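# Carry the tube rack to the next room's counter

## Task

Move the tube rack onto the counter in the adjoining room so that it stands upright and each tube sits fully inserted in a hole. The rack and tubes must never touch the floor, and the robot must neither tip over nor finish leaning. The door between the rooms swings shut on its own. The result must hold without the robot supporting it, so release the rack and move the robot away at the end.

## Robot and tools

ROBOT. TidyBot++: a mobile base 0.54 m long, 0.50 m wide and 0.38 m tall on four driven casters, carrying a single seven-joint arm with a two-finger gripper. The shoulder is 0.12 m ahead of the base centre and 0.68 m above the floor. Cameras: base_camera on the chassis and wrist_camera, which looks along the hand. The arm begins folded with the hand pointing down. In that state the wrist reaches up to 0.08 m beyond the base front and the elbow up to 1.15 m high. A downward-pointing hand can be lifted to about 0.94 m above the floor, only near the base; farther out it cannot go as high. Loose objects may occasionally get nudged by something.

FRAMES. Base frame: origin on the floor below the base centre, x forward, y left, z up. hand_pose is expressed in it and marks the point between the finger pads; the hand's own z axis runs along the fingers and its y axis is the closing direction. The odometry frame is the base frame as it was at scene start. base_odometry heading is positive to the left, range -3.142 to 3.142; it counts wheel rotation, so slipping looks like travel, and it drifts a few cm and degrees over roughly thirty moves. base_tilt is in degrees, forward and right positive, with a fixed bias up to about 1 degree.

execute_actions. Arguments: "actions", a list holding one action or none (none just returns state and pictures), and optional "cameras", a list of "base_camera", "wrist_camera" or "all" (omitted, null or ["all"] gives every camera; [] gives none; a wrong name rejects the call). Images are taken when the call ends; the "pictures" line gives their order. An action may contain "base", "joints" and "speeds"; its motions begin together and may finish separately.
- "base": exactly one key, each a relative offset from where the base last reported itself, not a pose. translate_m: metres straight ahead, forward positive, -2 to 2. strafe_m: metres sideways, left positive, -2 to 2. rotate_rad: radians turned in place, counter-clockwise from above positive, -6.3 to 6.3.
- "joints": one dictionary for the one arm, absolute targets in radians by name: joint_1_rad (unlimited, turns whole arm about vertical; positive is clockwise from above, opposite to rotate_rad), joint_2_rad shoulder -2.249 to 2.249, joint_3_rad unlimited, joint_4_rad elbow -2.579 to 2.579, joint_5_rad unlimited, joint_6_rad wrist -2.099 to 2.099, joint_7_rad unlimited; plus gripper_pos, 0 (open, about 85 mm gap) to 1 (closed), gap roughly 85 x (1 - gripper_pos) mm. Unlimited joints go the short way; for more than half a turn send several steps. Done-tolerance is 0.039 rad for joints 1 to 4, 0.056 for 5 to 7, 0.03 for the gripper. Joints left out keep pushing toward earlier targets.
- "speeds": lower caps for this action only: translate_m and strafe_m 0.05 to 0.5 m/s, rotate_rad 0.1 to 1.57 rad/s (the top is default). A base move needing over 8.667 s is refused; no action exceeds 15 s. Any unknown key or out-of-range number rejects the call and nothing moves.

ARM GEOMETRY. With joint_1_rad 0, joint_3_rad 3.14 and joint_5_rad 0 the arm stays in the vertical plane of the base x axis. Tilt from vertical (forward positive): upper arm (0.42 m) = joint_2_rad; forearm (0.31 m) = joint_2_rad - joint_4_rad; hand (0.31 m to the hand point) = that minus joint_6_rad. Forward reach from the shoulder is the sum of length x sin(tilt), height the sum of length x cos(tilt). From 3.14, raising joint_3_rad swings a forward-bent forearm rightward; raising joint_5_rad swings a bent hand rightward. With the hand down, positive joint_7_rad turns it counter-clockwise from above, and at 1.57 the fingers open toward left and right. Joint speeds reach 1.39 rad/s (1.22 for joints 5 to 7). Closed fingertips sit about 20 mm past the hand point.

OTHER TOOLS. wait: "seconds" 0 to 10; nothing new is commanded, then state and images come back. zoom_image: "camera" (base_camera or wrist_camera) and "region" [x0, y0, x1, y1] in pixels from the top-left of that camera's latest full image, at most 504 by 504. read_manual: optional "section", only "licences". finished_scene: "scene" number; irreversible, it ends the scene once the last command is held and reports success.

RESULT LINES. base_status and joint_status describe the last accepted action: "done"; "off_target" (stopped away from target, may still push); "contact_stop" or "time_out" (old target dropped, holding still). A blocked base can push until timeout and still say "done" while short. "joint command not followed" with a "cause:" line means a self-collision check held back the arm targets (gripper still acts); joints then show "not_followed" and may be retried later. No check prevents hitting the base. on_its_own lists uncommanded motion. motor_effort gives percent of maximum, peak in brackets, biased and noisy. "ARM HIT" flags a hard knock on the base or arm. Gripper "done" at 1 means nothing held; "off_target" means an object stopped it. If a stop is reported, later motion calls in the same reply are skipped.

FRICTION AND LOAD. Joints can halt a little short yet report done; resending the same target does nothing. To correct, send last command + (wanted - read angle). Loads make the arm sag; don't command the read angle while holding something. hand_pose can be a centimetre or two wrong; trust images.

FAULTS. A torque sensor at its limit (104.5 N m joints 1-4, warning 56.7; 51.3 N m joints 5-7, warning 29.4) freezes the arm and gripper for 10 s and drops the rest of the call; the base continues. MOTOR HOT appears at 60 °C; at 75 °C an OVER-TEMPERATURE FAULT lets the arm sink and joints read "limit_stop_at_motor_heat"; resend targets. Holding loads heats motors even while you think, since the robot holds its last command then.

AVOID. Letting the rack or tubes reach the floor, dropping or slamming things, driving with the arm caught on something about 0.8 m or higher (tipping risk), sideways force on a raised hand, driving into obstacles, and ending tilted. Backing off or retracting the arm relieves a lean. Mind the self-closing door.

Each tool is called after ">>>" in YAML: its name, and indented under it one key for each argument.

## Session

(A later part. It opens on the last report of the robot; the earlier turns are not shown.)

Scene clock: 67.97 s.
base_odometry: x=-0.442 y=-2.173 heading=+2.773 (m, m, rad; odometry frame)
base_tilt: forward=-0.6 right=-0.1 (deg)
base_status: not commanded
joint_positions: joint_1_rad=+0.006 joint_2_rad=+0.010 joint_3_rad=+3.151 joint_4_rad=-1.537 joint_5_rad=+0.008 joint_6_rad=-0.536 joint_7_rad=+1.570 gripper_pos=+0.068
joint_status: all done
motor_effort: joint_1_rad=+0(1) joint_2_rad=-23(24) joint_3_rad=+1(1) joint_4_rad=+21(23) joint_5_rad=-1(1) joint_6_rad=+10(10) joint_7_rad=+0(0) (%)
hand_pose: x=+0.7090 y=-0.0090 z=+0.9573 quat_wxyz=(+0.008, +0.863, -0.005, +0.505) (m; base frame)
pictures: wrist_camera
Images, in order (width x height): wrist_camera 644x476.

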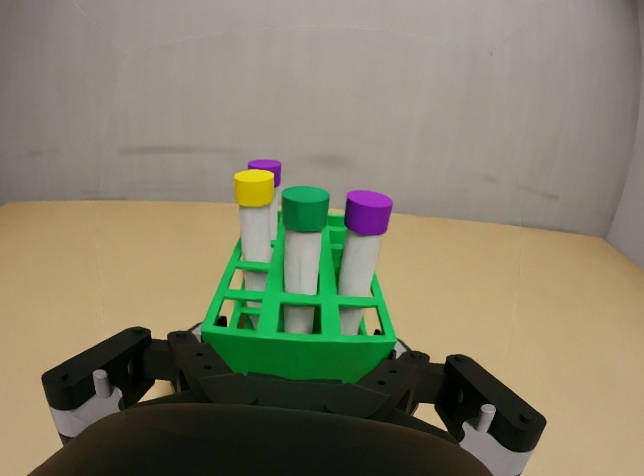

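>>> execute_actions:
  actions:
    - {"joints": {"joint_4_rad": -1.585, "joint_6_rad": -0.48}}
  cameras: ["wrist_camera"]

Scene clock: 68.73 s.
base_odometry: x=-0.442 y=-2.173 heading=+2.773 (m, m, rad; odometry frame)
base_tilt: forward=-0.6 right=-0.1 (deg)
base_status: not commanded
joint_positions: joint_1_rad=+0.006 joint_2_rad=+0.003 joint_3_rad=+3.151 joint_4_rad=-1.565 joint_5_rad=+0.008 joint_6_rad=-0.498 joint_7_rad=+1.570 gripper_pos=+0.068
joint_status: all done
motor_effort: joint_1_rad=+0(0) joint_2_rad=-20(24) joint_3_rad=+1(0) joint_4_rad=+19(22) joint_5_rad=-1(1) joint_6_rad=+7(10) joint_7_rad=+0(0) (%)
hand_pose: x=+0.7084 y=-0.0089 z=+0.9555 quat_wxyz=(+0.007, +0.859, -0.005, +0.512) (m; base frame)
pictures: wrist_camera
Images, in order (width x height): wrist_camera 644x476.

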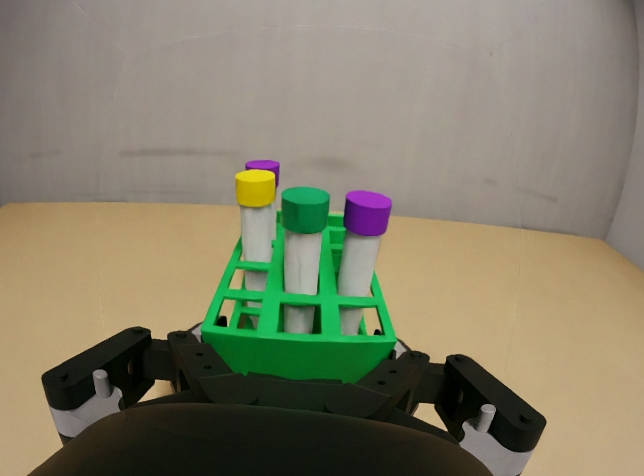

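>>> execute_actions:
  actions:
    - {"joints": {"joint_4_rad": -1.57, "gripper_pos": 0.0}}
  cameras: ["wrist_camera"]

>>> execute_actions:
  actions:
    - {"base": {"translate_m": -0.12}, "speeds": {"translate_m": 0.1}}
  cameras: ["wrist_camera"]

Scene clock: 69.93 s.
base_odometry: x=-0.442 y=-2.173 heading=+2.773 (m, m, rad; odometry frame)
base_tilt: forward=-0.7 right=+0.0 (deg)
base_status: not commanded
joint_positions: joint_1_rad=+0.006 joint_2_rad=+0.002 joint_3_rad=+3.151 joint_4_rad=-1.565 joint_5_rad=+0.008 joint_6_rad=-0.498 joint_7_rad=+1.570 gripper_pos=+0.000
joint_status: all done
motor_effort: joint_1_rad=+0(1) joint_2_rad=-21(23) joint_3_rad=+0(1) joint_4_rad=+20(21) joint_5_rad=-1(1) joint_6_rad=+9(10) joint_7_rad=+0(0) (%)
hand_pose: x=+0.7084 y=-0.0089 z=+0.9557 quat_wxyz=(+0.007, +0.859, -0.005, +0.512) (m; base frame)
pictures: wrist_camera
Images, in order (width x height): wrist_camera 644x476.

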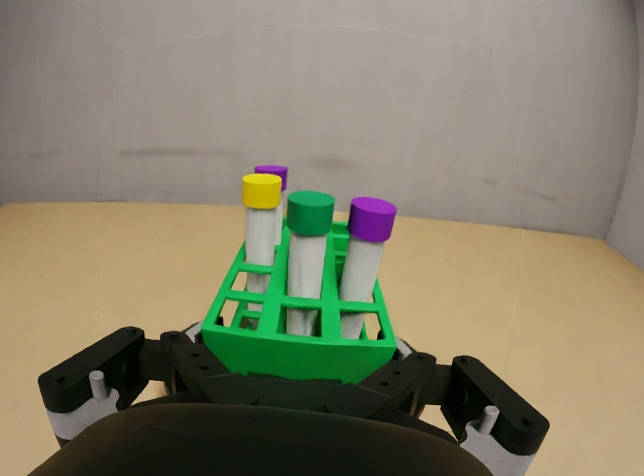

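Scene clock: 71.67 s.
base_odometry: x=-0.330 y=-2.216 heading=+2.772 (m, m, rad; odometry frame)
base_tilt: forward=-0.6 right=-0.1 (deg)
base_status: done
joint_positions: joint_1_rad=+0.006 joint_2_rad=+0.000 joint_3_rad=+3.151 joint_4_rad=-1.565 joint_5_rad=+0.008 joint_6_rad=-0.498 joint_7_rad=+1.570 gripper_pos=+0.000
joint_status: not commanded
motor_effort: joint_1_rad=+0(2) joint_2_rad=-21(26) joint_3_rad=+1(2) joint_4_rad=+20(21) joint_5_rad=-1(1) joint_6_rad=+9(9) joint_7_rad=-1(0) (%)
hand_pose: x=+0.7076 y=-0.0089 z=+0.9573 quat_wxyz=(+0.007, +0.858, -0.005, +0.513) (m; base frame)
pictures: wrist_camera
Images, in order (width x height): wrist_camera 644x476.

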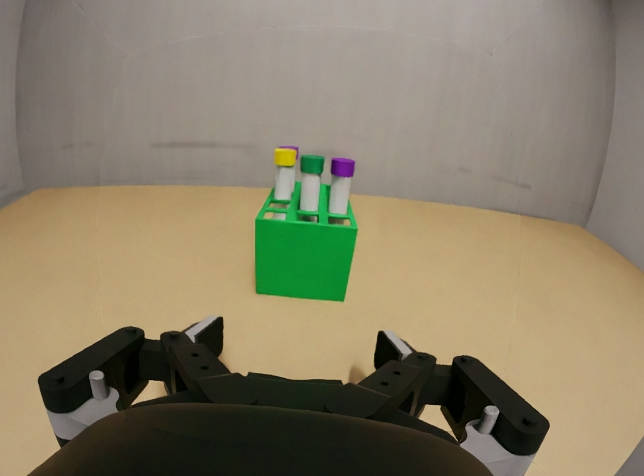

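>>> zoom_image:
  camera: "wrist_camera"
  region: [240, 135, 375, 310]

Region (240, 135, 375, 310) of wrist_camera's 644x476 image, scaled by 2.880; it fills the left 389 columns of this view, and the rest is white.

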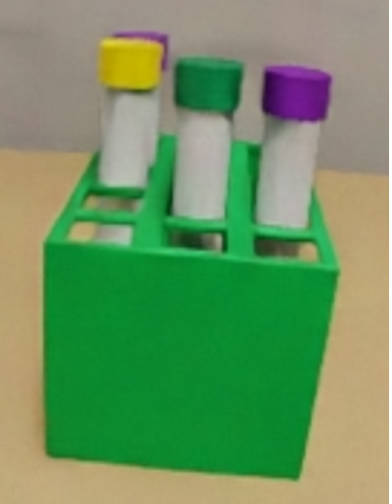

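>>> execute_actions:
  actions:
    - {"base": {"strafe_m": -0.5}, "joints": {"joint_1_rad": -0.5, "joint_2_rad": -0.12, "joint_4_rad": -1.75, "joint_6_rad": -0.3}}
  cameras: ["wrist_camera"]

Scene clock: 74.30 s.
base_odometry: x=-0.149 y=-1.750 heading=+2.772 (m, m, rad; odometry frame)
base_tilt: forward=-0.7 right=-0.1 (deg)
base_status: done
joint_positions: joint_1_rad=-0.480 joint_2_rad=-0.116 joint_3_rad=+3.152 joint_4_rad=-1.735 joint_5_rad=+0.008 joint_6_rad=-0.325 joint_7_rad=+1.570 gripper_pos=+0.000
joint_status: all done
motor_effort: joint_1_rad=+1(3) joint_2_rad=-17(24) joint_3_rad=+0(4) joint_4_rad=+21(21) joint_5_rad=-1(1) joint_6_rad=+9(10) joint_7_rad=+0(0) (%)
hand_pose: x=+0.6139 y=+0.2517 z=+0.9710 quat_wxyz=(-0.129, +0.803, +0.194, +0.549) (m; base frame)
pictures: wrist_camera
Images, in order (width x height): wrist_camera 644x476.

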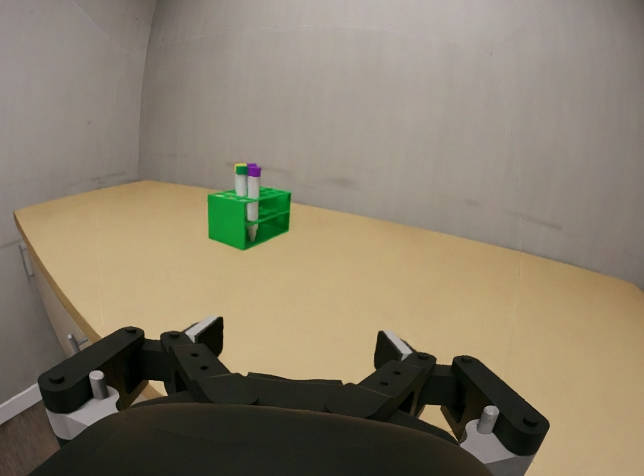

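>>> zoom_image:
  camera: "wrist_camera"
  region: [195, 150, 305, 260]

Region (195, 150, 305, 260) of wrist_camera's 644x476 image, scaled by 4.582.

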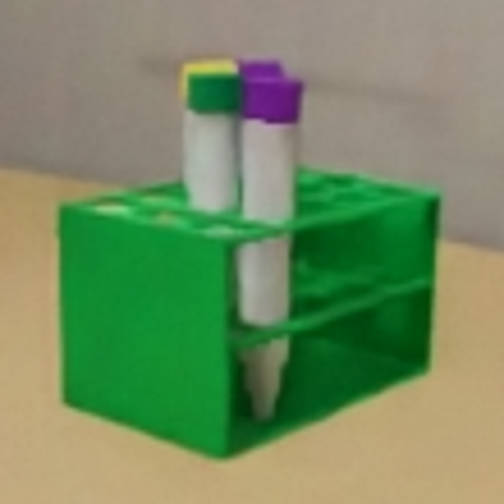

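>>> execute_actions:
  actions:
    - {"base": {"translate_m": -0.15}, "joints": {"joint_2_rad": -0.35, "joint_4_rad": -1.95}}
  cameras: ["wrist_camera"]

Scene clock: 76.03 s.
base_odometry: x=-0.009 y=-1.804 heading=+2.772 (m, m, rad; odometry frame)
base_tilt: forward=-0.7 right=-0.1 (deg)
base_status: done
joint_positions: joint_1_rad=-0.482 joint_2_rad=-0.357 joint_3_rad=+3.152 joint_4_rad=-1.936 joint_5_rad=+0.008 joint_6_rad=-0.323 joint_7_rad=+1.570 gripper_pos=+0.000
joint_status: all done
motor_effort: joint_1_rad=+1(0) joint_2_rad=-9(22) joint_3_rad=+0(2) joint_4_rad=+21(21) joint_5_rad=-1(1) joint_6_rad=+9(10) joint_7_rad=+0(0) (%)
hand_pose: x=+0.5304 y=+0.2096 z=+0.9727 quat_wxyz=(-0.134, +0.791, +0.192, +0.566) (m; base frame)
pictures: wrist_camera
Images, in order (width x height): wrist_camera 644x476.

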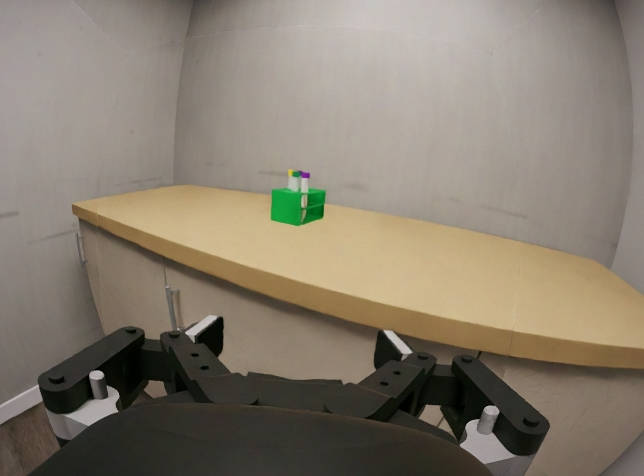

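>>> finished_scene:
  scene: 2

The scene is finished: the task was done.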